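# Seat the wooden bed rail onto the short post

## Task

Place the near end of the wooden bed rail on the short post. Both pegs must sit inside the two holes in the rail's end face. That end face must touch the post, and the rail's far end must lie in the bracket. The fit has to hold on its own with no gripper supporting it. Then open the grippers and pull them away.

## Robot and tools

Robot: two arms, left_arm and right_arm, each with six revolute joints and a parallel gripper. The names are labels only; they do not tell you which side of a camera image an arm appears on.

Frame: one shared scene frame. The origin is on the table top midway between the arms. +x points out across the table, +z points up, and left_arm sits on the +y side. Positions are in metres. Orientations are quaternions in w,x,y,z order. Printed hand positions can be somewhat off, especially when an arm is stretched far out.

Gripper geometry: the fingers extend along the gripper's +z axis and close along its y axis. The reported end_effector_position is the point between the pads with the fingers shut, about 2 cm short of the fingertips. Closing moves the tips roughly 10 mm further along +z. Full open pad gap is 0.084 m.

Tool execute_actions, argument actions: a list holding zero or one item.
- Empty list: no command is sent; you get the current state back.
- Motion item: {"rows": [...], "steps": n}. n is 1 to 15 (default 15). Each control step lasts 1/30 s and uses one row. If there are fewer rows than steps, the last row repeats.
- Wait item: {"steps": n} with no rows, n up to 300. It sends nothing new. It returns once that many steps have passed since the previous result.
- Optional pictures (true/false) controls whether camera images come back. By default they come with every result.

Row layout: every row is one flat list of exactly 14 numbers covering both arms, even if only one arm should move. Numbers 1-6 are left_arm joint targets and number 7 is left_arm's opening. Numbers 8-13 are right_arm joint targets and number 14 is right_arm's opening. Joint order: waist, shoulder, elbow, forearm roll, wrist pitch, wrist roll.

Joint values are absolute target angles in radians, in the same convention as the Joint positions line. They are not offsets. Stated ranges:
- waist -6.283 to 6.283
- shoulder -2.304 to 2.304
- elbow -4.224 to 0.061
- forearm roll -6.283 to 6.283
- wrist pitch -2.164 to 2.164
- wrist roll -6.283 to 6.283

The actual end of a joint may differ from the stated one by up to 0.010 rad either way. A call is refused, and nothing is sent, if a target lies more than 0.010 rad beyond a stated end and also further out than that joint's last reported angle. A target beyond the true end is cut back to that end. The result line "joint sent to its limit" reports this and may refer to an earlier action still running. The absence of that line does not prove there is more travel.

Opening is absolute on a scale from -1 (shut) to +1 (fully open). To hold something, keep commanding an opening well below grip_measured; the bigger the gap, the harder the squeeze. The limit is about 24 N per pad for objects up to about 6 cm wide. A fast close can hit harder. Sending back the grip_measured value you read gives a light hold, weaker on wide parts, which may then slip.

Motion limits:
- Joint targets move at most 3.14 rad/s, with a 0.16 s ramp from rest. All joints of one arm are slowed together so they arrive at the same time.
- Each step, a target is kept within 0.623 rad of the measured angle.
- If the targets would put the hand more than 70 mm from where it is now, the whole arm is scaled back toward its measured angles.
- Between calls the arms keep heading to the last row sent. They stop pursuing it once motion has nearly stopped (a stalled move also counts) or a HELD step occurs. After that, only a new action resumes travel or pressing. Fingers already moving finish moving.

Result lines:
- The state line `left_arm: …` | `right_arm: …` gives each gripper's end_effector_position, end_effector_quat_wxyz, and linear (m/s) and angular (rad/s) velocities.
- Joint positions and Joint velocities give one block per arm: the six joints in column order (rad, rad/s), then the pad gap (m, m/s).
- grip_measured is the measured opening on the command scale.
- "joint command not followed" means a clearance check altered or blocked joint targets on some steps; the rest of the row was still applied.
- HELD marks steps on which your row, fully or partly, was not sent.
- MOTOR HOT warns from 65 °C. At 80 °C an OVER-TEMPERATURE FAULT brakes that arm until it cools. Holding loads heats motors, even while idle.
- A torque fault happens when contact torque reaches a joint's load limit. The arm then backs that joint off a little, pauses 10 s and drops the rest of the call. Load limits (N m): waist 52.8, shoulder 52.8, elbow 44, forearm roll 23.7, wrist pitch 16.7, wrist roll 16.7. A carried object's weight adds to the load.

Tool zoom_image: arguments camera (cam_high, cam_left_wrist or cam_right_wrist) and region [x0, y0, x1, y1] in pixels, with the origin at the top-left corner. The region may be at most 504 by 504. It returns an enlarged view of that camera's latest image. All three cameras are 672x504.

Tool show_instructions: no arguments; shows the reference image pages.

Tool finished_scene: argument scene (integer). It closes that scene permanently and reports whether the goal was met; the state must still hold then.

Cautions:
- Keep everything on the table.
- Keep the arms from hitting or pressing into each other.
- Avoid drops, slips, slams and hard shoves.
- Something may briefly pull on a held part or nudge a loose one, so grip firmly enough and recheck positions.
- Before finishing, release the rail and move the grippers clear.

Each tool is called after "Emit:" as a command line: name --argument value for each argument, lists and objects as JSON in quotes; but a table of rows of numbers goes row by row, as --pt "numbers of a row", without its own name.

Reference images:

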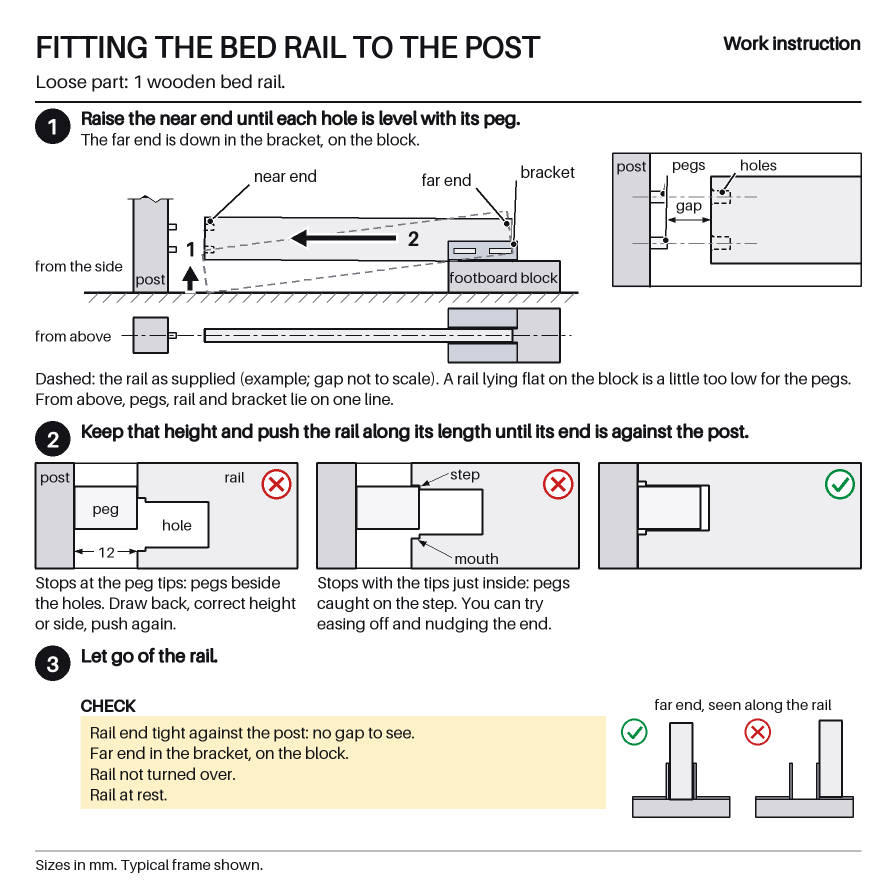

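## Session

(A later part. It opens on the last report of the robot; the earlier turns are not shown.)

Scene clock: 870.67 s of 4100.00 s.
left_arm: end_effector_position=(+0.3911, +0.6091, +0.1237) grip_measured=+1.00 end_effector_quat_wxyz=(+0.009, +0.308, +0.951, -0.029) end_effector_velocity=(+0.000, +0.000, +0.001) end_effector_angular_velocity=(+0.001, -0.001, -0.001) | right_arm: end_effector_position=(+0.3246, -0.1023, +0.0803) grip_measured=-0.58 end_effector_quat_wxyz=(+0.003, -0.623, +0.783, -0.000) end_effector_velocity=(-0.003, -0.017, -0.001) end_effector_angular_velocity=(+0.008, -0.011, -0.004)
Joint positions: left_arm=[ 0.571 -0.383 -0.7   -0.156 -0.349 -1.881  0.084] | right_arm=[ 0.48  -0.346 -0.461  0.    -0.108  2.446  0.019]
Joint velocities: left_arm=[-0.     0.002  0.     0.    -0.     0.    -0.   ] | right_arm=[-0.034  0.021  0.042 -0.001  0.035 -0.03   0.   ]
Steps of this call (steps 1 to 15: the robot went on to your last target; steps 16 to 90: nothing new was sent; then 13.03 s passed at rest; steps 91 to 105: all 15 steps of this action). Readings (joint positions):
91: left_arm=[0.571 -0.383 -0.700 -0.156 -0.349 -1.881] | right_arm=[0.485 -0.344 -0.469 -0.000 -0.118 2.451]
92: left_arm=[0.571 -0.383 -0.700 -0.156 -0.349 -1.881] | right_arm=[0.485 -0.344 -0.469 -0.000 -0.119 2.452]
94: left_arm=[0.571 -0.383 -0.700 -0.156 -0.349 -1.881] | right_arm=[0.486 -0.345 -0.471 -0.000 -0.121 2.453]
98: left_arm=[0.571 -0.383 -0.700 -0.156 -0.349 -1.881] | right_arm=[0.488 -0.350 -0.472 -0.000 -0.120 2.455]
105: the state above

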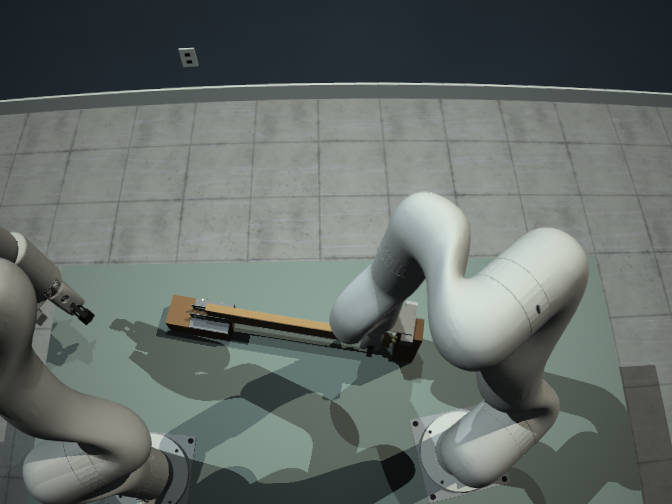

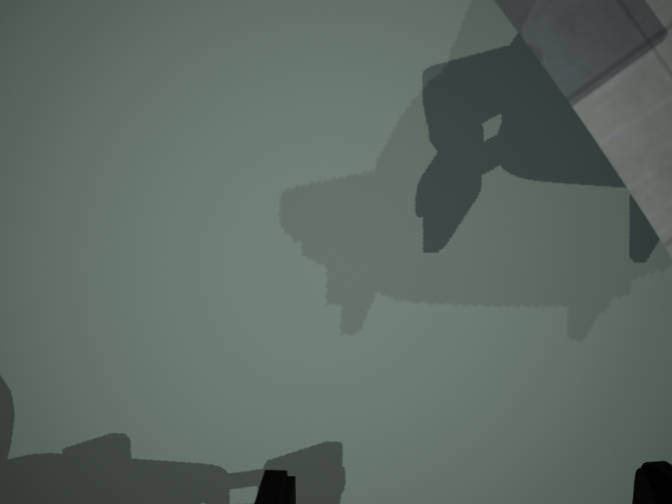

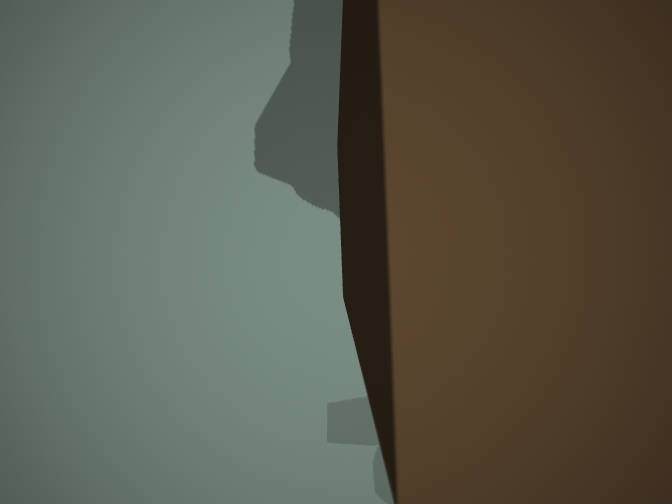

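Emit:
execute_actions --actions '[{"rows":[[0.4,-0.383,-0.7,0,-0.9,-1.881,1,0.485,-0.3437,-0.4655,0,-0.122,2.451,-1]],"steps":15}]'

Emit:
execute_actions --actions '[{"steps":15}]'

Scene clock: 888.87 s of 4100.00 s.
left_arm: end_effector_position=(+0.2945, +0.5174, +0.1613) grip_measured=+1.00 end_effector_quat_wxyz=(-0.195, +0.433, +0.857, -0.199) end_effector_velocity=(-0.047, -0.024, +0.034) end_effector_angular_velocity=(-0.061, +0.249, -0.137) | right_arm: end_effector_position=(+0.3223, -0.1022, +0.0816) grip_measured=-0.58 end_effector_quat_wxyz=(-0.003, -0.622, +0.783, +0.000) end_effector_velocity=(+0.001, +0.001, +0.000) end_effector_angular_velocity=(+0.002, -0.002, +0.001)
Joint positions: left_arm=[ 0.405 -0.383 -0.7   -0.005 -0.882 -1.881  0.084] | right_arm=[ 0.485 -0.344 -0.464 -0.    -0.125  2.451  0.019]
Joint velocities: left_arm=[-0.07  -0.    -0.002  0.07  -0.258  0.    -0.   ] | right_arm=[ 0.002  0.    -0.002  0.     0.001 -0.    -0.   ]
Steps of this call (steps 1 to 15: the robot went on to your last target; steps 16 to 90: nothing new was sent; then 14.70 s passed at rest; steps 91 to 105: all 15 steps of this action). Readings (joint positions):
91: left_arm=[0.571 -0.383 -0.700 -0.156 -0.349 -1.881] | right_arm=[0.477 -0.344 -0.458 -0.000 -0.106 2.443]
92: left_arm=[0.570 -0.383 -0.700 -0.155 -0.354 -1.881] | right_arm=[0.478 -0.345 -0.458 -0.000 -0.107 2.444]
94: left_arm=[0.554 -0.383 -0.700 -0.140 -0.408 -1.881] | right_arm=[0.480 -0.345 -0.461 -0.000 -0.115 2.447]
98: left_arm=[0.483 -0.383 -0.700 -0.076 -0.631 -1.881] | right_arm=[0.483 -0.344 -0.463 -0.000 -0.123 2.450]
105: the state above

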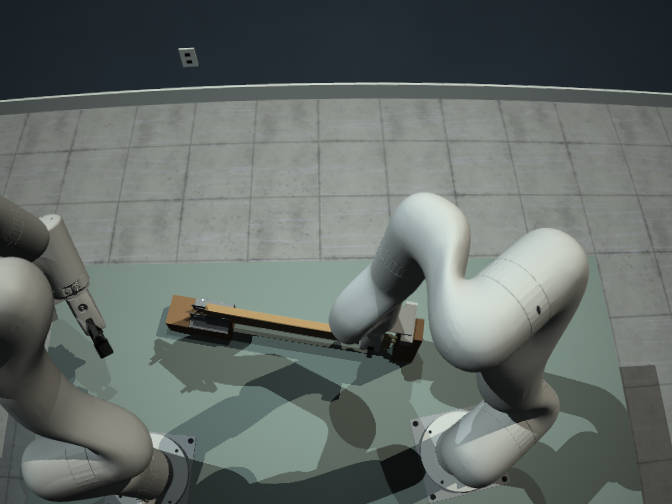

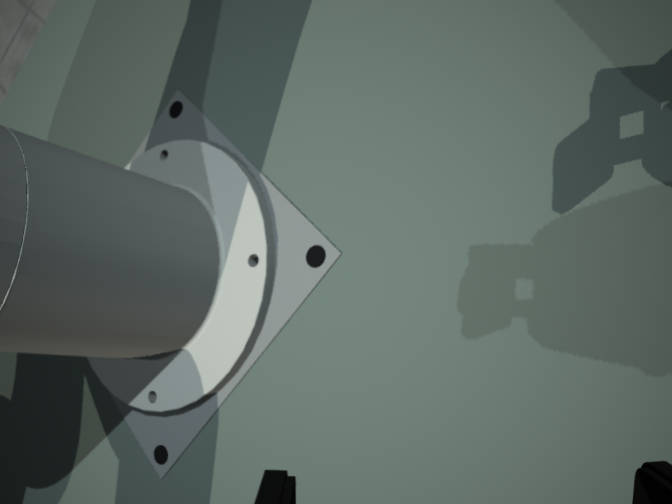

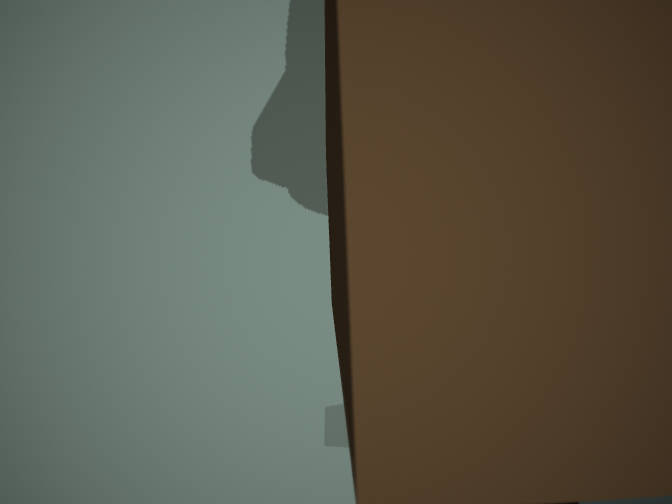

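Scene clock: 889.37 s of 4100.00 s.
left_arm: end_effector_position=(+0.2913, +0.5158, +0.1636) grip_measured=+1.00 end_effector_quat_wxyz=(-0.203, +0.436, +0.853, -0.204) end_effector_velocity=(-0.000, +0.000, +0.000) end_effector_angular_velocity=(+0.001, +0.000, -0.001) | right_arm: end_effector_position=(+0.3238, -0.1009, +0.0820) grip_measured=-0.58 end_effector_quat_wxyz=(-0.000, -0.622, +0.783, -0.000) end_effector_velocity=(+0.001, +0.001, +0.000) end_effector_angular_velocity=(+0.003, -0.003, -0.001)
Joint positions: left_arm=[ 0.4   -0.383 -0.7   -0.    -0.9   -1.881  0.084] | right_arm=[ 0.485 -0.344 -0.465 -0.    -0.122  2.451  0.019]
Joint velocities: left_arm=[-0.     0.001  0.     0.002 -0.001 -0.     0.   ] | right_arm=[ 0.     0.    -0.002 -0.     0.002  0.001  0.   ]
Steps of this call (steps 1 to 15: the robot went on to your last target). Readings (joint positions):
1: left_arm=[0.403 -0.383 -0.700 -0.003 -0.889 -1.881] | right_arm=[0.485 -0.344 -0.464 -0.000 -0.125 2.451]
2: left_arm=[0.402 -0.383 -0.700 -0.002 -0.893 -1.881] | right_arm=[0.485 -0.344 -0.464 -0.000 -0.125 2.451]
4: left_arm=[0.401 -0.383 -0.700 -0.001 -0.897 -1.881] | right_arm=[0.485 -0.344 -0.464 -0.000 -0.124 2.451]
8: left_arm=[0.400 -0.383 -0.700 -0.000 -0.899 -1.881] | right_arm=[0.485 -0.344 -0.465 -0.000 -0.123 2.451]
15: the state above

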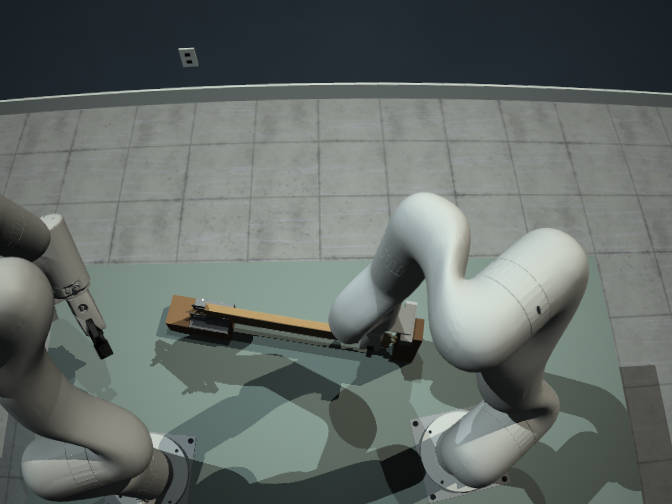

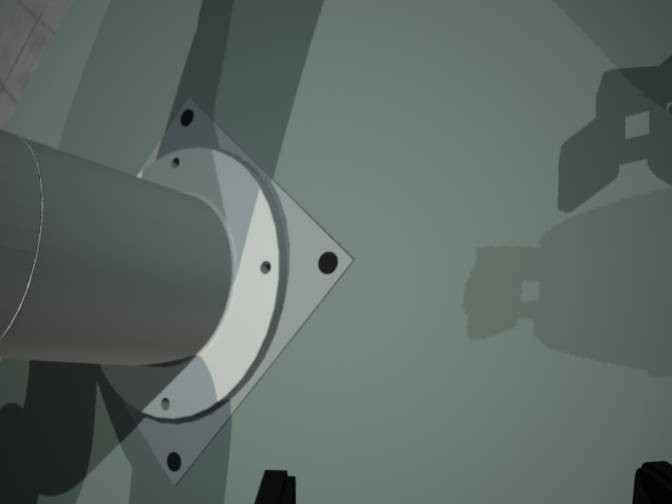

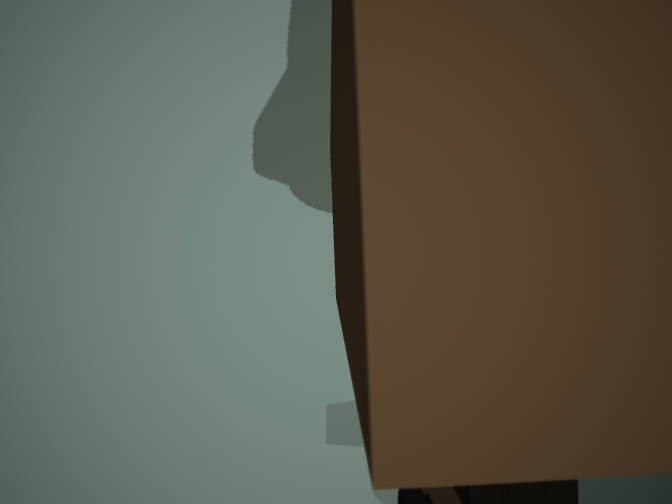

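Emit:
execute_actions --actions '[{"rows":[[0.4,-0.27,-0.19,0,-0.4,-1.881,1,0.485,-0.3437,-0.4655,0,-0.122,2.451,-1]],"steps":15}]'

Emit:
execute_actions --actions '[{"rows":[[-1.2,-0.27,-0.19,0,-0.4,-1.881,1,0.485,-0.3437,-0.4655,0,-0.122,2.451,-1]],"steps":15}]'

Emit:
execute_actions --actions '[{"steps":30}]'

Scene clock: 908.87 s of 4100.00 s.
left_arm: end_effector_position=(+0.1862, +0.4814, +0.1076) grip_measured=+1.00 end_effector_quat_wxyz=(-0.181, +0.440, +0.861, -0.182) end_effector_velocity=(+0.041, +0.014, +0.003) end_effector_angular_velocity=(+0.021, -0.066, -0.003) | right_arm: end_effector_position=(+0.3239, -0.1008, +0.0821) grip_measured=-0.58 end_effector_quat_wxyz=(-0.000, -0.622, +0.783, -0.000) end_effector_velocity=(-0.000, -0.000, -0.000) end_effector_angular_velocity=(-0.001, +0.001, -0.000)
Joint positions: left_arm=[ 0.4   -0.312 -0.377 -0.    -0.584 -1.881  0.084] | right_arm=[ 0.485 -0.344 -0.465 -0.    -0.122  2.451  0.019]
Joint velocities: left_arm=[ 0.    -0.002 -0.068  0.002  0.003  0.001 -0.   ] | right_arm=[ 0.     0.     0.001  0.    -0.     0.     0.   ]
A step of this action was HELD (marked below), so the robot has no last target. An arm can still carry out its HELD step.
Steps of this call (steps 1 to 15: the robot went on to your last target; steps 16 to 90: nothing new was sent; then 16.00 s passed at rest; steps 91 to 105: all 15 steps of this action). Readings (joint positions):
91: left_arm=[0.400 -0.383 -0.700 0.000 -0.900 -1.881] | right_arm=[0.485 -0.344 -0.465 -0.000 -0.122 2.451]
92: left_arm=[0.400 -0.382 -0.696 0.000 -0.894 -1.881] | right_arm=[0.485 -0.344 -0.465 -0.000 -0.122 2.451]
94: left_arm=[0.400 -0.371 -0.648 0.000 -0.845 -1.881] | right_arm=[0.485 -0.344 -0.465 0.000 -0.122 2.451]
98: left_arm=[0.400 -0.340 -0.506 -0.000 -0.711 -1.881] | right_arm=[0.485 -0.344 -0.465 -0.000 -0.122 2.451]
103: left_arm=[0.400 -0.311 -0.368 -0.000 -0.585 -1.881] | right_arm=[0.485 -0.344 -0.465 -0.000 -0.122 2.451] HELD
104: left_arm=[0.400 -0.312 -0.374 -0.000 -0.584 -1.881] | right_arm=[0.485 -0.344 -0.465 -0.000 -0.122 2.451] HELD
105: the state above HELD
joint command not followed: on one or more control steps a check withheld the commanded joint targets of the left arm, and it was not sent them on those steps. On the call's last step the targets were still withheld.
cause: the commanded joint targets would bring two parts of the arm too close to each other (its gripper and another part of the arm, with joints 1 (waist) to 6 (wrist roll) between them); next, command targets that bring no two parts of the arm closer together.

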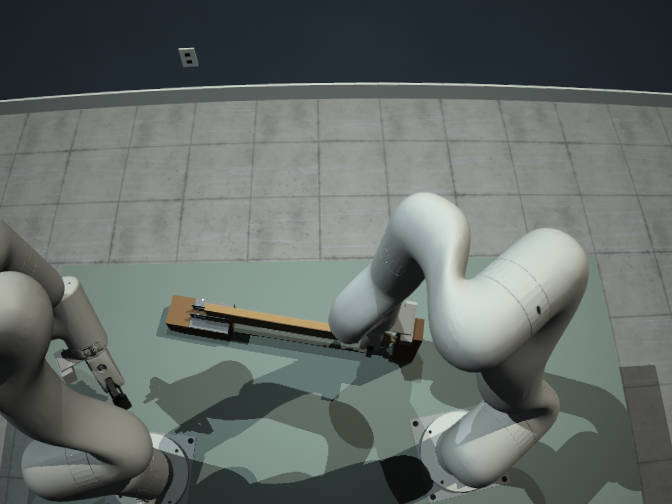

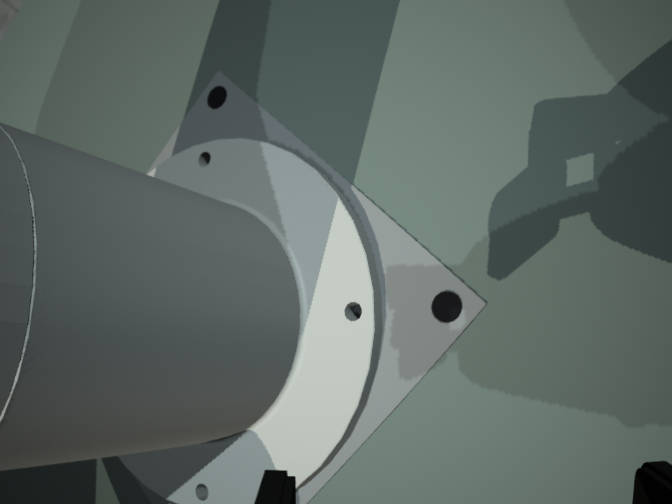

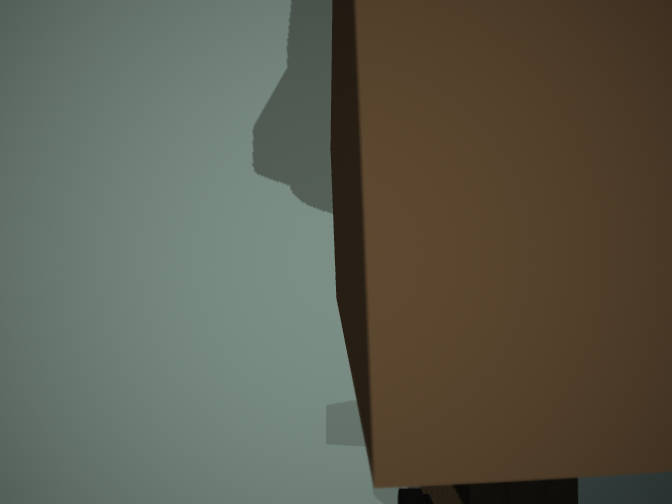

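Scene clock: 909.37 s of 4100.00 s.
left_arm: end_effector_position=(+0.1814, +0.4638, +0.1041) grip_measured=+1.00 end_effector_quat_wxyz=(-0.187, +0.479, +0.840, -0.171) end_effector_velocity=(-0.034, -0.096, -0.019) end_effector_angular_velocity=(+0.006, -0.026, -0.518) | right_arm: end_effector_position=(+0.3239, -0.1008, +0.0821) grip_measured=-0.58 end_effector_quat_wxyz=(-0.000, -0.622, +0.783, -0.000) end_effector_velocity=(-0.000, -0.000, -0.000) end_effector_angular_velocity=(-0.001, +0.001, +0.000)
Joint positions: left_arm=[ 0.309 -0.306 -0.351 -0.    -0.558 -1.881  0.084] | right_arm=[ 0.485 -0.344 -0.465  0.    -0.122  2.451  0.019]
Joint velocities: left_arm=[-0.517  0.032  0.146  0.001  0.14   0.     0.   ] | right_arm=[-0.     0.     0.     0.    -0.001 -0.001 -0.   ]
Steps of this call (steps 1 to 15: all 15 steps of this action). Readings (joint positions):
1: left_arm=[0.400 -0.312 -0.379 0.000 -0.584 -1.881] | right_arm=[0.485 -0.344 -0.465 0.000 -0.122 2.451]
2: left_arm=[0.400 -0.312 -0.379 0.000 -0.584 -1.881] | right_arm=[0.485 -0.344 -0.465 0.000 -0.122 2.451]
4: left_arm=[0.398 -0.312 -0.378 0.000 -0.584 -1.881] | right_arm=[0.485 -0.344 -0.465 -0.000 -0.122 2.451]
8: left_arm=[0.385 -0.311 -0.374 0.000 -0.580 -1.881] | right_arm=[0.485 -0.344 -0.465 -0.000 -0.122 2.451]
15: the state above

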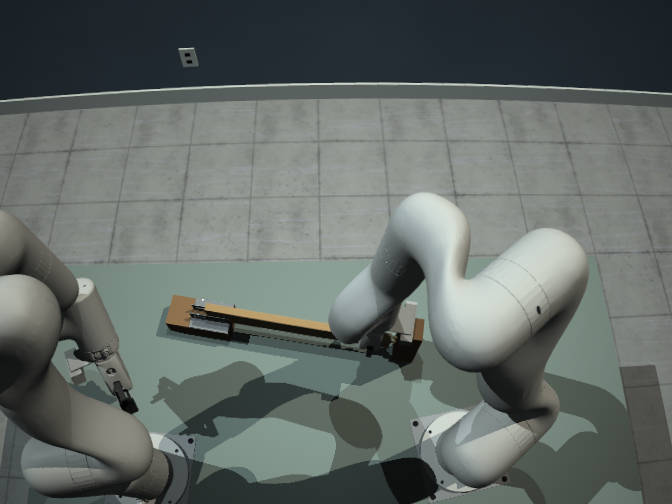

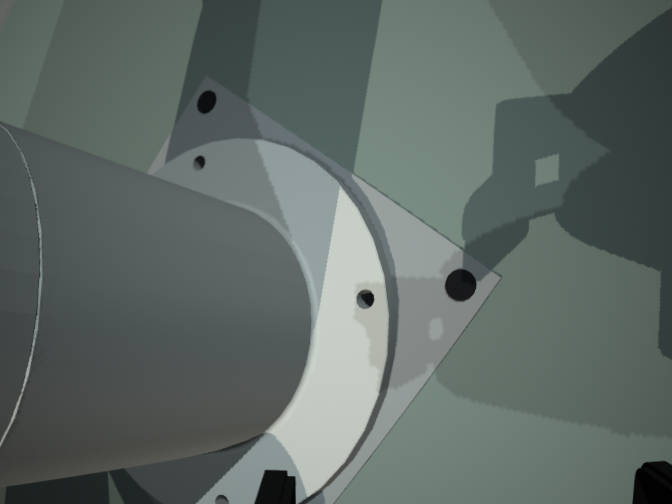

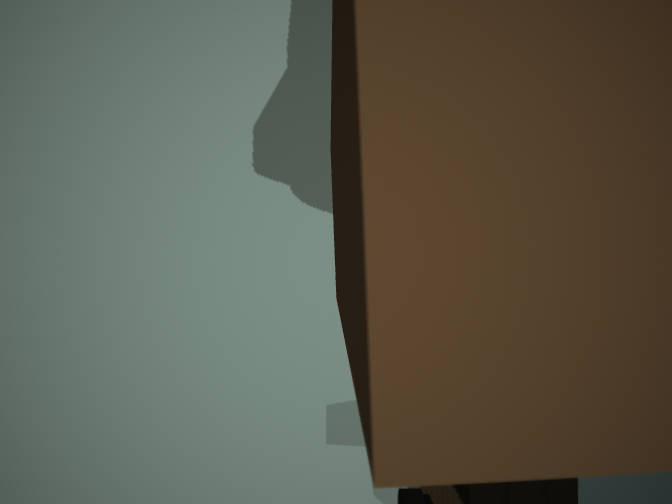

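Scene clock: 910.37 s of 4100.00 s.
left_arm: end_effector_position=(+0.1389, +0.3834, +0.0918) grip_measured=+1.00 end_effector_quat_wxyz=(-0.218, +0.698, +0.673, -0.107) end_effector_velocity=(+0.006, +0.005, +0.000) end_effector_angular_velocity=(-0.002, -0.007, +0.050) | right_arm: end_effector_position=(+0.3239, -0.1008, +0.0821) grip_measured=-0.58 end_effector_quat_wxyz=(-0.000, -0.622, +0.783, -0.000) end_effector_velocity=(+0.000, +0.000, +0.000) end_effector_angular_velocity=(+0.001, -0.001, -0.000)
Joint positions: left_arm=[-0.263 -0.282 -0.245 -0.    -0.455 -1.881  0.084] | right_arm=[ 0.485 -0.344 -0.465  0.    -0.122  2.451  0.019]
Joint velocities: left_arm=[ 0.051  0.    -0.006  0.001  0.001 -0.    -0.   ] | right_arm=[ 0.     0.001 -0.001  0.    -0.001  0.001 -0.   ]
Steps of this call (steps 1 to 30: the robot went on to your last target). Readings (joint positions):
1: left_arm=[0.291 -0.305 -0.346 -0.000 -0.553 -1.881] | right_arm=[0.485 -0.344 -0.465 -0.000 -0.122 2.451]
2: left_arm=[0.272 -0.304 -0.341 -0.000 -0.548 -1.881] | right_arm=[0.485 -0.344 -0.465 0.000 -0.122 2.451]
4: left_arm=[0.233 -0.301 -0.331 -0.000 -0.538 -1.881] | right_arm=[0.485 -0.344 -0.465 0.000 -0.122 2.451]
8: left_arm=[0.151 -0.297 -0.311 -0.000 -0.519 -1.881] | right_arm=[0.485 -0.344 -0.465 -0.000 -0.122 2.451]
29: left_arm=[-0.265 -0.282 -0.245 -0.000 -0.455 -1.881] | right_arm=[0.485 -0.344 -0.465 -0.000 -0.122 2.451] HELD
30: the state above HELD
A step was HELD (marked above), so your last target was given up. An arm can still carry out its HELD step.
joint command not followed: on one or more control steps a check withheld the commanded joint targets of the left arm, and it was not sent them on those steps. On the call's last step the targets were still withheld.
cause: the commanded joint targets would bring two parts of the arm too close to each other (its gripper and another part of the arm, with joints 1 (waist) to 6 (wrist roll) between them); next, command targets that bring no two parts of the arm closer together.

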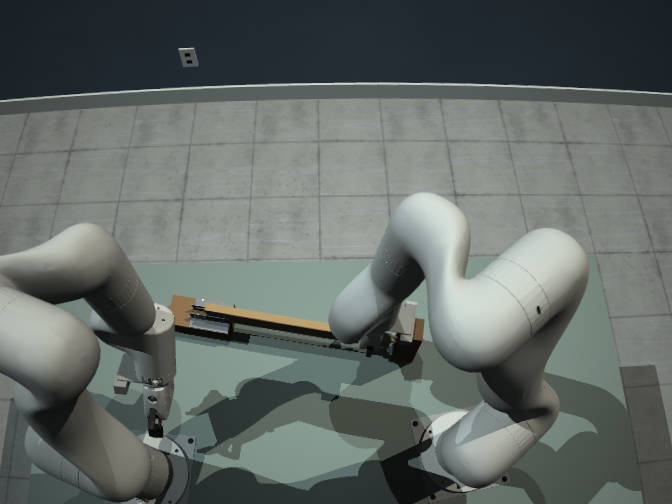

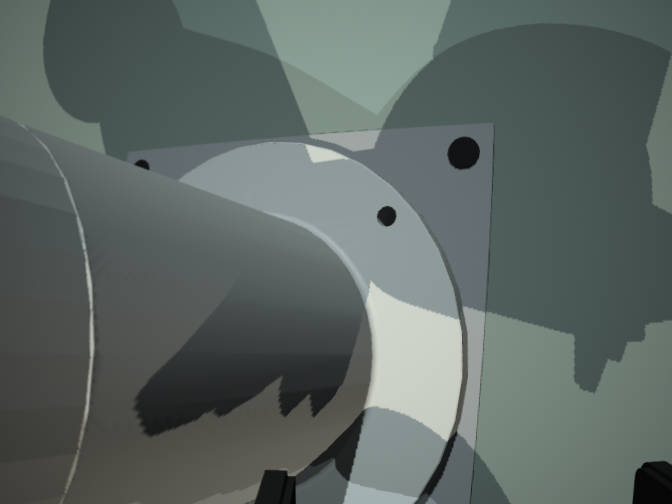

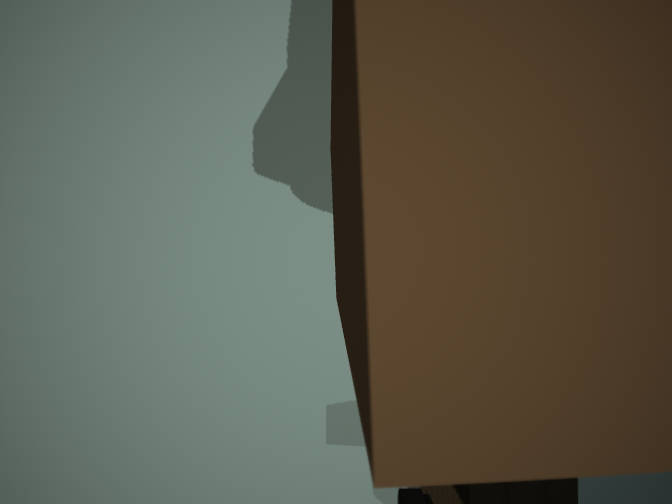

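Emit:
execute_actions --actions '[{"rows":[[-0.5,-0.27,-0.25,0,0.1,-1.0,1,0.485,-0.3437,-0.4655,0,-0.122,2.451,-1]],"steps":15}]' --pictures false

Emit:
execute_actions --actions '[{"rows":[[-1.08,-0.27,-0.25,0,0.5,0,1,0.485,-0.3437,-0.4655,0,-0.122,2.451,-1]],"steps":15}]' --pictures false

Emit:
execute_actions --actions '[{"steps":30}]'

Scene clock: 920.83 s of 4100.00 s.
left_arm: end_effector_position=(+0.1671, +0.3627, +0.0780) grip_measured=+1.00 end_effector_quat_wxyz=(-0.149, +0.784, +0.597, -0.084) end_effector_velocity=(+0.100, -0.082, -0.040) end_effector_angular_velocity=(-0.419, -0.398, -0.856) | right_arm: end_effector_position=(+0.3239, -0.1008, +0.0821) grip_measured=-0.58 end_effector_quat_wxyz=(-0.000, -0.622, +0.783, -0.000) end_effector_velocity=(+0.000, +0.000, -0.000) end_effector_angular_velocity=(+0.000, -0.000, +0.001)
Joint positions: left_arm=[-0.324 -0.279 -0.247  0.    -0.311 -1.709  0.084] | right_arm=[ 0.485 -0.344 -0.465 -0.    -0.122  2.451  0.019]
Joint velocities: left_arm=[-0.222  0.011 -0.004 -0.001  0.516  0.673  0.   ] | right_arm=[ 0.    -0.    -0.     0.     0.    -0.001  0.   ]
previous command not reached (left arm): its joint targets would have brought two parts of the arm too close to each other.
Steps of this call (steps 1 to 90: nothing new was sent; then 6.97 s passed at rest; steps 91 to 105: all 15 steps of this action). Readings (joint positions):
91: left_arm=[-0.262 -0.282 -0.246 0.000 -0.454 -1.881] | right_arm=[0.485 -0.344 -0.465 0.000 -0.122 2.451]
92: left_arm=[-0.262 -0.282 -0.246 0.000 -0.454 -1.880] | right_arm=[0.485 -0.344 -0.465 0.000 -0.122 2.451]
94: left_arm=[-0.264 -0.282 -0.246 0.000 -0.449 -1.874] | right_arm=[0.485 -0.344 -0.466 -0.000 -0.122 2.451]
98: left_arm=[-0.276 -0.282 -0.246 0.000 -0.420 -1.842] | right_arm=[0.485 -0.344 -0.465 -0.000 -0.122 2.451]
105: the state above

Scene clock: 921.33 s of 4100.00 s.
left_arm: end_effector_position=(+0.2020, +0.2845, +0.0653) grip_measured=+1.00 end_effector_quat_wxyz=(-0.022, +0.932, +0.363, -0.013) end_effector_velocity=(+0.036, -0.205, -0.006) end_effector_angular_velocity=(-0.413, -0.477, -1.258) | right_arm: end_effector_position=(+0.3239, -0.1008, +0.0821) grip_measured=-0.58 end_effector_quat_wxyz=(-0.000, -0.622, +0.783, -0.000) end_effector_velocity=(+0.000, +0.000, +0.000) end_effector_angular_velocity=(+0.000, -0.000, -0.000)
Joint positions: left_arm=[-0.577 -0.275 -0.248  0.    -0.025 -1.403  0.084] | right_arm=[ 0.485 -0.344 -0.466 -0.    -0.122  2.451  0.019]
Joint velocities: left_arm=[-0.604  0.006 -0.001  0.     0.623  0.655  0.   ] | right_arm=[-0.    -0.    -0.001 -0.     0.     0.    -0.   ]
Steps of this call (steps 1 to 15: all 15 steps of this action). Readings (joint positions):
1: left_arm=[-0.331 -0.279 -0.247 0.000 -0.294 -1.687] | right_arm=[0.485 -0.344 -0.465 0.000 -0.122 2.451]
2: left_arm=[-0.339 -0.278 -0.247 0.000 -0.276 -1.664] | right_arm=[0.485 -0.344 -0.466 -0.000 -0.122 2.451]
4: left_arm=[-0.364 -0.278 -0.247 0.000 -0.241 -1.623] | right_arm=[0.485 -0.344 -0.466 -0.000 -0.122 2.451]
8: left_arm=[-0.436 -0.277 -0.248 0.000 -0.167 -1.546] | right_arm=[0.485 -0.344 -0.465 -0.000 -0.122 2.451]
15: the state above

Scene clock: 922.33 s of 4100.00 s.
left_arm: end_effector_position=(+0.1866, +0.1460, +0.0802) grip_measured=+1.00 end_effector_quat_wxyz=(+0.129, +0.972, -0.163, +0.110) end_effector_velocity=(-0.028, -0.069, +0.016) end_effector_angular_velocity=(-0.045, -0.301, -0.845) | right_arm: end_effector_position=(+0.3239, -0.1008, +0.0821) grip_measured=-0.58 end_effector_quat_wxyz=(-0.000, -0.622, +0.783, -0.000) end_effector_velocity=(+0.000, +0.000, -0.000) end_effector_angular_velocity=(-0.000, +0.000, -0.001)
Joint positions: left_arm=[-0.949 -0.271 -0.25   0.     0.363 -0.701  0.084] | right_arm=[ 0.485 -0.344 -0.465  0.    -0.122  2.451  0.019]
Joint velocities: left_arm=[-0.182  0.003 -0.     0.001  0.189  0.703 -0.   ] | right_arm=[-0.    -0.001 -0.001 -0.    -0.     0.001  0.   ]
Steps of this call (steps 1 to 30: the robot went on to your last target). Readings (joint positions):
1: left_arm=[-0.597 -0.275 -0.248 0.000 -0.004 -1.380] | right_arm=[0.485 -0.344 -0.465 0.000 -0.122 2.451]
2: left_arm=[-0.616 -0.275 -0.248 0.000 0.016 -1.358] | right_arm=[0.485 -0.344 -0.465 0.000 -0.122 2.451]
4: left_arm=[-0.654 -0.274 -0.248 0.000 0.056 -1.312] | right_arm=[0.485 -0.344 -0.465 -0.000 -0.122 2.451]
8: left_arm=[-0.723 -0.274 -0.249 0.000 0.127 -1.218] | right_arm=[0.485 -0.344 -0.466 -0.000 -0.122 2.451]
30: the state above

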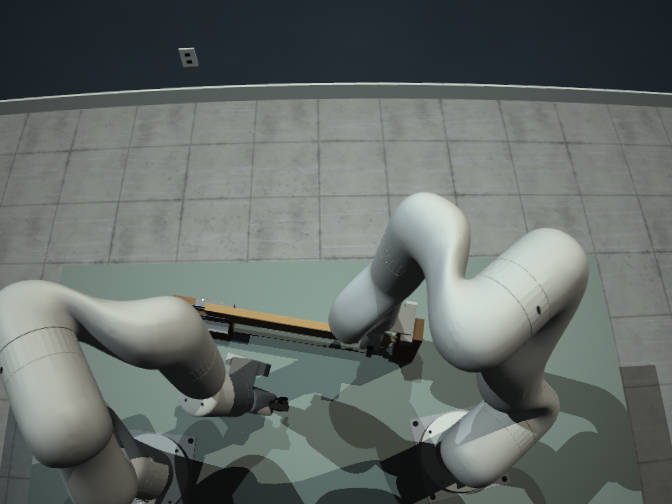

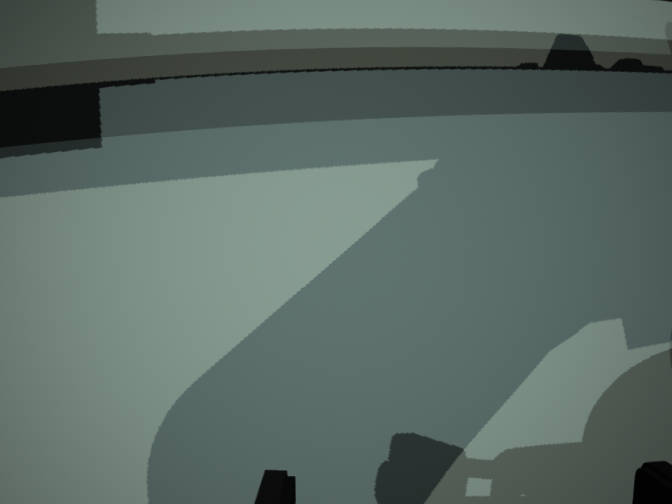

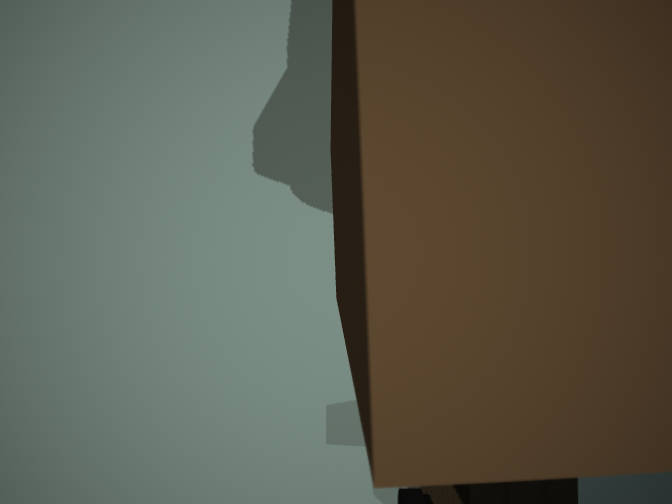

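Emit:
execute_actions --actions '[{"rows":[[-1.08,-0.3,-0.3,0,0.8,0,1,0.485,-0.3437,-0.4655,0,-0.122,2.451,-1]],"steps":15}]' --pictures false

Emit:
execute_actions --actions '[{"steps":30}]'

Scene clock: 928.83 s of 4100.00 s.
left_arm: end_effector_position=(+0.1931, +0.0227, +0.1398) grip_measured=+1.00 end_effector_quat_wxyz=(+0.213, +0.770, -0.506, +0.324) end_effector_velocity=(+0.002, -0.005, +0.005) end_effector_angular_velocity=(-0.025, -0.011, -0.000) | right_arm: end_effector_position=(+0.3239, -0.1008, +0.0821) grip_measured=-0.58 end_effector_quat_wxyz=(-0.000, -0.622, +0.783, -0.000) end_effector_velocity=(-0.001, -0.001, -0.000) end_effector_angular_velocity=(-0.002, +0.002, -0.000)
Joint positions: left_arm=[-1.08  -0.3   -0.299 -0.     0.798 -0.     0.084] | right_arm=[ 0.485 -0.344 -0.466 -0.    -0.122  2.451  0.019]
Joint velocities: left_arm=[ 0.    -0.002 -0.003  0.001  0.026  0.    -0.   ] | right_arm=[ 0.    -0.     0.    -0.    -0.002  0.001  0.   ]
Steps of this call (steps 1 to 60: the robot went on to your last target; steps 61 to 120: nothing new was sent; then 2.00 s passed at rest; steps 121 to 135: all 15 steps of this action). Readings (joint positions):
121: left_arm=[-1.080 -0.270 -0.250 0.000 0.500 -0.000] | right_arm=[0.485 -0.344 -0.466 -0.000 -0.122 2.451]
122: left_arm=[-1.080 -0.270 -0.251 -0.000 0.505 -0.000] | right_arm=[0.485 -0.344 -0.466 -0.000 -0.122 2.451]
124: left_arm=[-1.080 -0.276 -0.259 -0.000 0.558 -0.000] | right_arm=[0.485 -0.344 -0.465 0.000 -0.122 2.451]
128: left_arm=[-1.080 -0.294 -0.291 0.000 0.739 0.000] | right_arm=[0.485 -0.344 -0.466 -0.000 -0.122 2.451]
135: the state above

Scene clock: 929.83 s of 4100.00 s.
left_arm: end_effector_position=(+0.1934, +0.0221, +0.1402) grip_measured=+1.00 end_effector_quat_wxyz=(+0.214, +0.769, -0.506, +0.325) end_effector_velocity=(-0.000, +0.000, -0.001) end_effector_angular_velocity=(+0.002, +0.001, -0.000) | right_arm: end_effector_position=(+0.3239, -0.1008, +0.0821) grip_measured=-0.58 end_effector_quat_wxyz=(-0.000, -0.622, +0.783, -0.000) end_effector_velocity=(+0.001, +0.001, +0.000) end_effector_angular_velocity=(+0.002, -0.003, +0.001)
Joint positions: left_arm=[-1.08  -0.3   -0.3    0.     0.8    0.     0.084] | right_arm=[ 0.485 -0.344 -0.465  0.    -0.122  2.451  0.019]
Joint velocities: left_arm=[-0.001 -0.001  0.    -0.001 -0.    -0.    -0.   ] | right_arm=[ 0.     0.001 -0.001 -0.     0.002 -0.001 -0.   ]
Steps of this call (steps 1 to 15: the robot went on to your last target; steps 16 to 30: nothing new was sent). Readings (joint positions):
1: left_arm=[-1.080 -0.300 -0.300 -0.000 0.798 -0.000] | right_arm=[0.485 -0.344 -0.465 -0.000 -0.122 2.451]
2: left_arm=[-1.080 -0.300 -0.300 -0.000 0.799 -0.000] | right_arm=[0.485 -0.344 -0.465 -0.000 -0.122 2.451]
4: left_arm=[-1.080 -0.300 -0.300 -0.000 0.799 -0.000] | right_arm=[0.485 -0.344 -0.465 0.000 -0.122 2.451]
8: left_arm=[-1.080 -0.300 -0.300 -0.000 0.800 -0.000] | right_arm=[0.485 -0.344 -0.466 0.000 -0.122 2.451]
30: the state above
All arms were judged still, so your last target was given up. Only a new action makes them travel on or press farther. Fingers that are still opening or closing keep moving.

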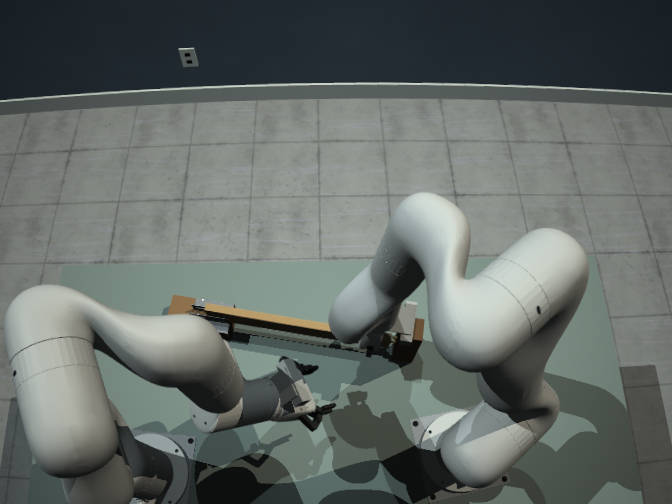

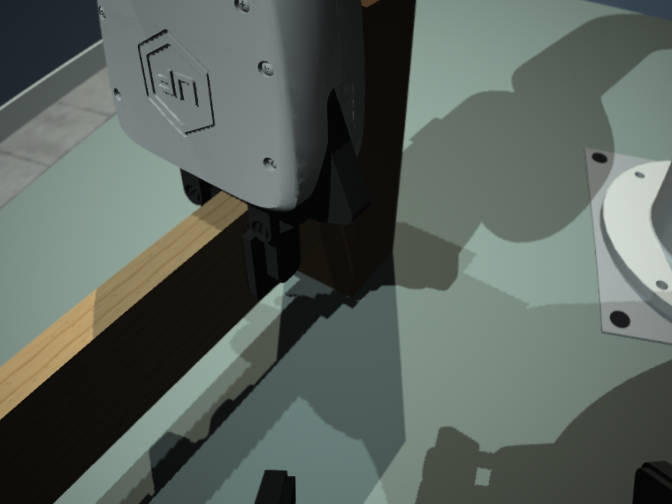

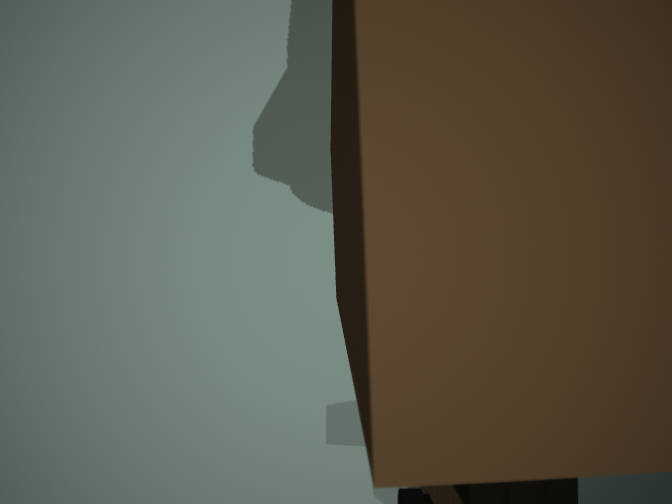

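Emit:
zoom_image --camera "cam_left_wrist" --region '[200,170,440,350]'

Region (200, 170, 440, 350) of cam_left_wrist's 672x504 image, scaled by 2.100, with more detail than that image has; it fills the top 378 rows of this view, and the rest is white.

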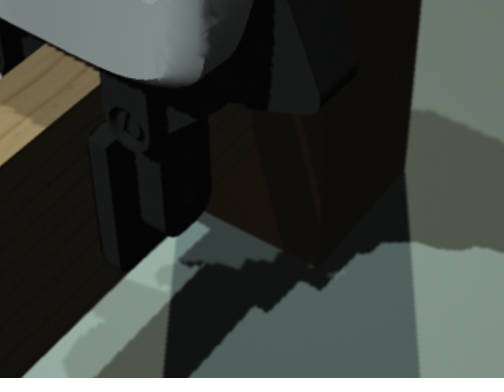

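Emit:
execute_actions --actions '[{"rows":[[-1.08,-0.3,-0.3,0,0.8,0,1,0.5026,-0.354,-0.4855,0,-0.131,2.46,-1],[-1.08,-0.3,-0.3,0,0.8,0,1,0.5026,-0.354,-0.4855,0,-0.131,2.46,-1],[-1.08,-0.3,-0.3,0,0.8,0,1,0.5026,-0.354,-0.4855,0,-0.131,2.46,-1],[-1.08,-0.3,-0.3,0,0.8,0,1,0.5026,-0.354,-0.4855,0,-0.131,2.46,-1],[-1.08,-0.3,-0.3,0,0.8,0,1,0.5026,-0.354,-0.4855,0,-0.131,2.46,-1],[-1.08,-0.3,-0.3,0,0.8,0,1,0.5026,-0.354,-0.4855,0,-0.131,2.46,-1],[-1.08,-0.3,-0.3,0,0.8,0,1,0.5026,-0.42,-0.495,0,-0.075,2.46,-1],[-1.08,-0.3,-0.3,0,0.8,0,1,0.5026,-0.42,-0.495,0,-0.075,2.46,-1],[-1.08,-0.3,-0.3,0,0.8,0,1,0.5026,-0.42,-0.495,0,-0.075,2.46,-1],[-1.08,-0.3,-0.3,0,0.8,0,1,0.5026,-0.488,-0.505,0,-0.017,2.46,-1]],"steps":15}]' --pictures false

Emit:
execute_actions --actions '[{"rows":[[-1.08,-0.3,-0.3,0,0.8,0,1,0.5026,-0.488,-0.505,0,-0.017,2.46,0.2],[-1.08,-0.3,-0.3,0,0.8,0,1,0.5026,-0.488,-0.505,0,-0.017,2.46,0.2],[-1.08,-0.3,-0.3,0,0.8,0,1,0.5026,-0.488,-0.505,0,-0.017,2.46,0.2],[-1.08,-0.3,-0.3,0,0.8,0,1,0.5026,-0.488,-0.505,0,-0.017,2.46,0.2],[-1.08,-0.3,-0.3,0,0.8,0,1,0.5026,-0.488,-0.505,0,-0.017,2.46,0.2],[-1.08,-0.3,-0.3,0,0.8,0,1,0.5026,-0.488,-0.505,0,-0.017,2.46,0.2],[-1.08,-0.3,-0.3,0,0.8,0,1,0.5026,-0.488,-0.505,0,-0.017,2.46,0.2],[-1.08,-0.3,-0.3,0,0.8,0,1,0.566,-0.517,-0.585,0,-0.068,2.524,0.2],[-1.08,-0.3,-0.3,0,0.8,0,1,0.566,-0.517,-0.585,0,-0.068,2.524,0.2],[-1.08,-0.3,-0.3,0,0.8,0,1,0.566,-0.517,-0.585,0,-0.068,2.524,0.2],[-1.08,-0.3,-0.3,0,0.8,0,1,0.6297,-0.549,-0.6707,0,-0.1217,2.588,0.2]],"steps":15}]' --pictures false

Emit:
execute_actions --actions '[{"steps":15}]'

Scene clock: 961.23 s of 4100.00 s.
left_arm: end_effector_position=(+0.1934, +0.0221, +0.1402) grip_measured=+1.00 end_effector_quat_wxyz=(+0.214, +0.769, -0.506, +0.325) end_effector_velocity=(+0.001, -0.000, +0.001) end_effector_angular_velocity=(-0.002, -0.001, +0.002) | right_arm: end_effector_position=(+0.3249, -0.0925, +0.0500) grip_measured=-0.58 end_effector_quat_wxyz=(-0.010, -0.624, +0.781, +0.000) end_effector_velocity=(-0.022, -0.020, -0.023) end_effector_angular_velocity=(-0.189, +0.238, -0.050)
Joint positions: left_arm=[-1.08  -0.3   -0.3    0.     0.8    0.     0.084] | right_arm=[ 0.503 -0.461 -0.506  0.    -0.064  2.463  0.019]
Joint velocities: left_arm=[ 0.001  0.001 -0.    -0.001  0.001  0.     0.   ] | right_arm=[-0.006 -0.134 -0.127  0.005 -0.297  0.038  0.001]
Steps of this call (steps 1 to 90: nothing new was sent; then 27.90 s passed at rest; steps 91 to 105: all 15 steps of this action). Readings (joint positions):
91: left_arm=[-1.080 -0.300 -0.300 0.000 0.800 -0.000] | right_arm=[0.485 -0.344 -0.466 -0.000 -0.122 2.451]
92: left_arm=[-1.080 -0.300 -0.300 -0.000 0.800 -0.000] | right_arm=[0.487 -0.345 -0.468 -0.000 -0.123 2.452]
94: left_arm=[-1.080 -0.300 -0.300 -0.000 0.800 0.000] | right_arm=[0.494 -0.349 -0.476 0.000 -0.127 2.456]
98: left_arm=[-1.080 -0.300 -0.300 0.000 0.800 0.000] | right_arm=[0.501 -0.357 -0.485 0.000 -0.126 2.459]
105: the state above

Scene clock: 971.27 s of 4100.00 s.
left_arm: end_effector_position=(+0.1934, +0.0221, +0.1402) grip_measured=+1.00 end_effector_quat_wxyz=(+0.214, +0.769, -0.506, +0.325) end_effector_velocity=(-0.000, +0.000, -0.000) end_effector_angular_velocity=(+0.001, +0.000, -0.000) | right_arm: end_effector_position=(+0.3374, -0.0826, +0.0681) grip_measured=-0.56 end_effector_quat_wxyz=(+0.017, -0.624, +0.781, -0.000) end_effector_velocity=(-0.000, -0.000, +0.000) end_effector_angular_velocity=(-0.000, +0.000, +0.002)
Joint positions: left_arm=[-1.08  -0.3   -0.3    0.     0.8    0.     0.084] | right_arm=[ 0.503 -0.409 -0.506  0.    -0.064  2.463  0.019]
Joint velocities: left_arm=[-0.001 -0.001  0.    -0.     0.    -0.    -0.   ] | right_arm=[-0.     0.     0.     0.    -0.    -0.002 -0.   ]
TORQUE FAULT: the external load on joint 2 (shoulder) of the right arm reached its load limit, and that arm stopped for 10 seconds. A torque fault stops only its own arm. That arm ran no command of this call. Joint 2 (shoulder) of that arm moved back by up to 3 degrees. That arm holds there, with its grip as last carried out, and accepts commands again: back off and push less far. That arm stops again, at the same cost, whenever a joint's load reaches its limit.
The stop of the right arm began at step 1 of this call (marked STOPPED below). From that step on that arm followed nothing that you had sent. 15 of its steps, steps kept back included, did not run and will not run. Nothing is kept back now, and the robot has no last target.
Steps of this call (steps 1 to 15: all 15 steps of this action; steps 16 to 301: the stop continued). Readings (joint positions):
1: left_arm=[-1.080 -0.300 -0.300 0.000 0.800 0.000] | right_arm=[0.502 -0.460 -0.508 0.001 -0.071 2.463] STOPPED (the right arm)
2: left_arm=[-1.080 -0.300 -0.300 -0.000 0.800 0.000] | right_arm=[0.502 -0.457 -0.506 0.000 -0.067 2.462]
4: left_arm=[-1.080 -0.300 -0.300 -0.000 0.800 -0.000] | right_arm=[0.503 -0.438 -0.503 0.000 -0.062 2.461]
8: left_arm=[-1.080 -0.300 -0.300 0.000 0.800 0.000] | right_arm=[0.503 -0.415 -0.505 0.000 -0.062 2.462]
301: the state above

Scene clock: 971.30 s of 4100.00 s.
left_arm: end_effector_position=(+0.1934, +0.0221, +0.1402) grip_measured=+1.00 end_effector_quat_wxyz=(+0.214, +0.769, -0.506, +0.325) end_effector_velocity=(+0.000, -0.000, -0.000) end_effector_angular_velocity=(+0.000, +0.000, +0.000) | right_arm: end_effector_position=(+0.3374, -0.0826, +0.0681) grip_measured=-0.56 end_effector_quat_wxyz=(+0.017, -0.624, +0.781, -0.000) end_effector_velocity=(-0.001, -0.000, -0.000) end_effector_angular_velocity=(-0.001, +0.001, +0.001)
Joint positions: left_arm=[-1.08  -0.3   -0.3    0.     0.8   -0.     0.084] | right_arm=[ 0.503 -0.409 -0.506  0.    -0.064  2.463  0.019]
Joint velocities: left_arm=[ 0. -0. -0. -0. -0. -0.  0.] | right_arm=[ 0.    -0.001  0.001  0.     0.001 -0.001  0.   ]
A stop began in an earlier call of the same reply, so what this call sent did not run. Send another action.
Steps of this call (step 1: nothing new was sent). Readings (joint positions):
1: the state above

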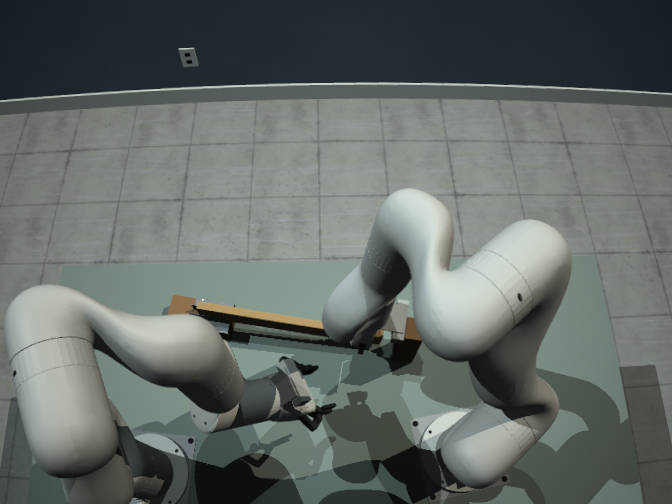

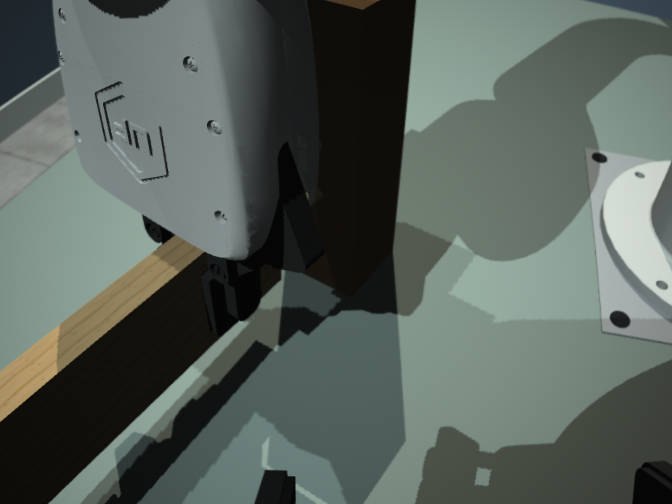

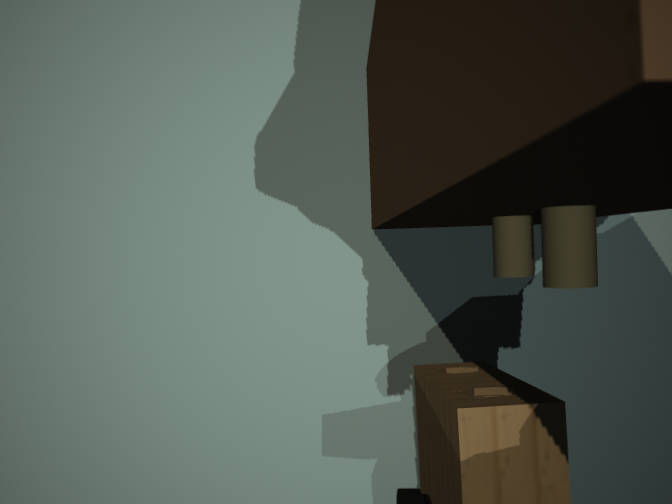

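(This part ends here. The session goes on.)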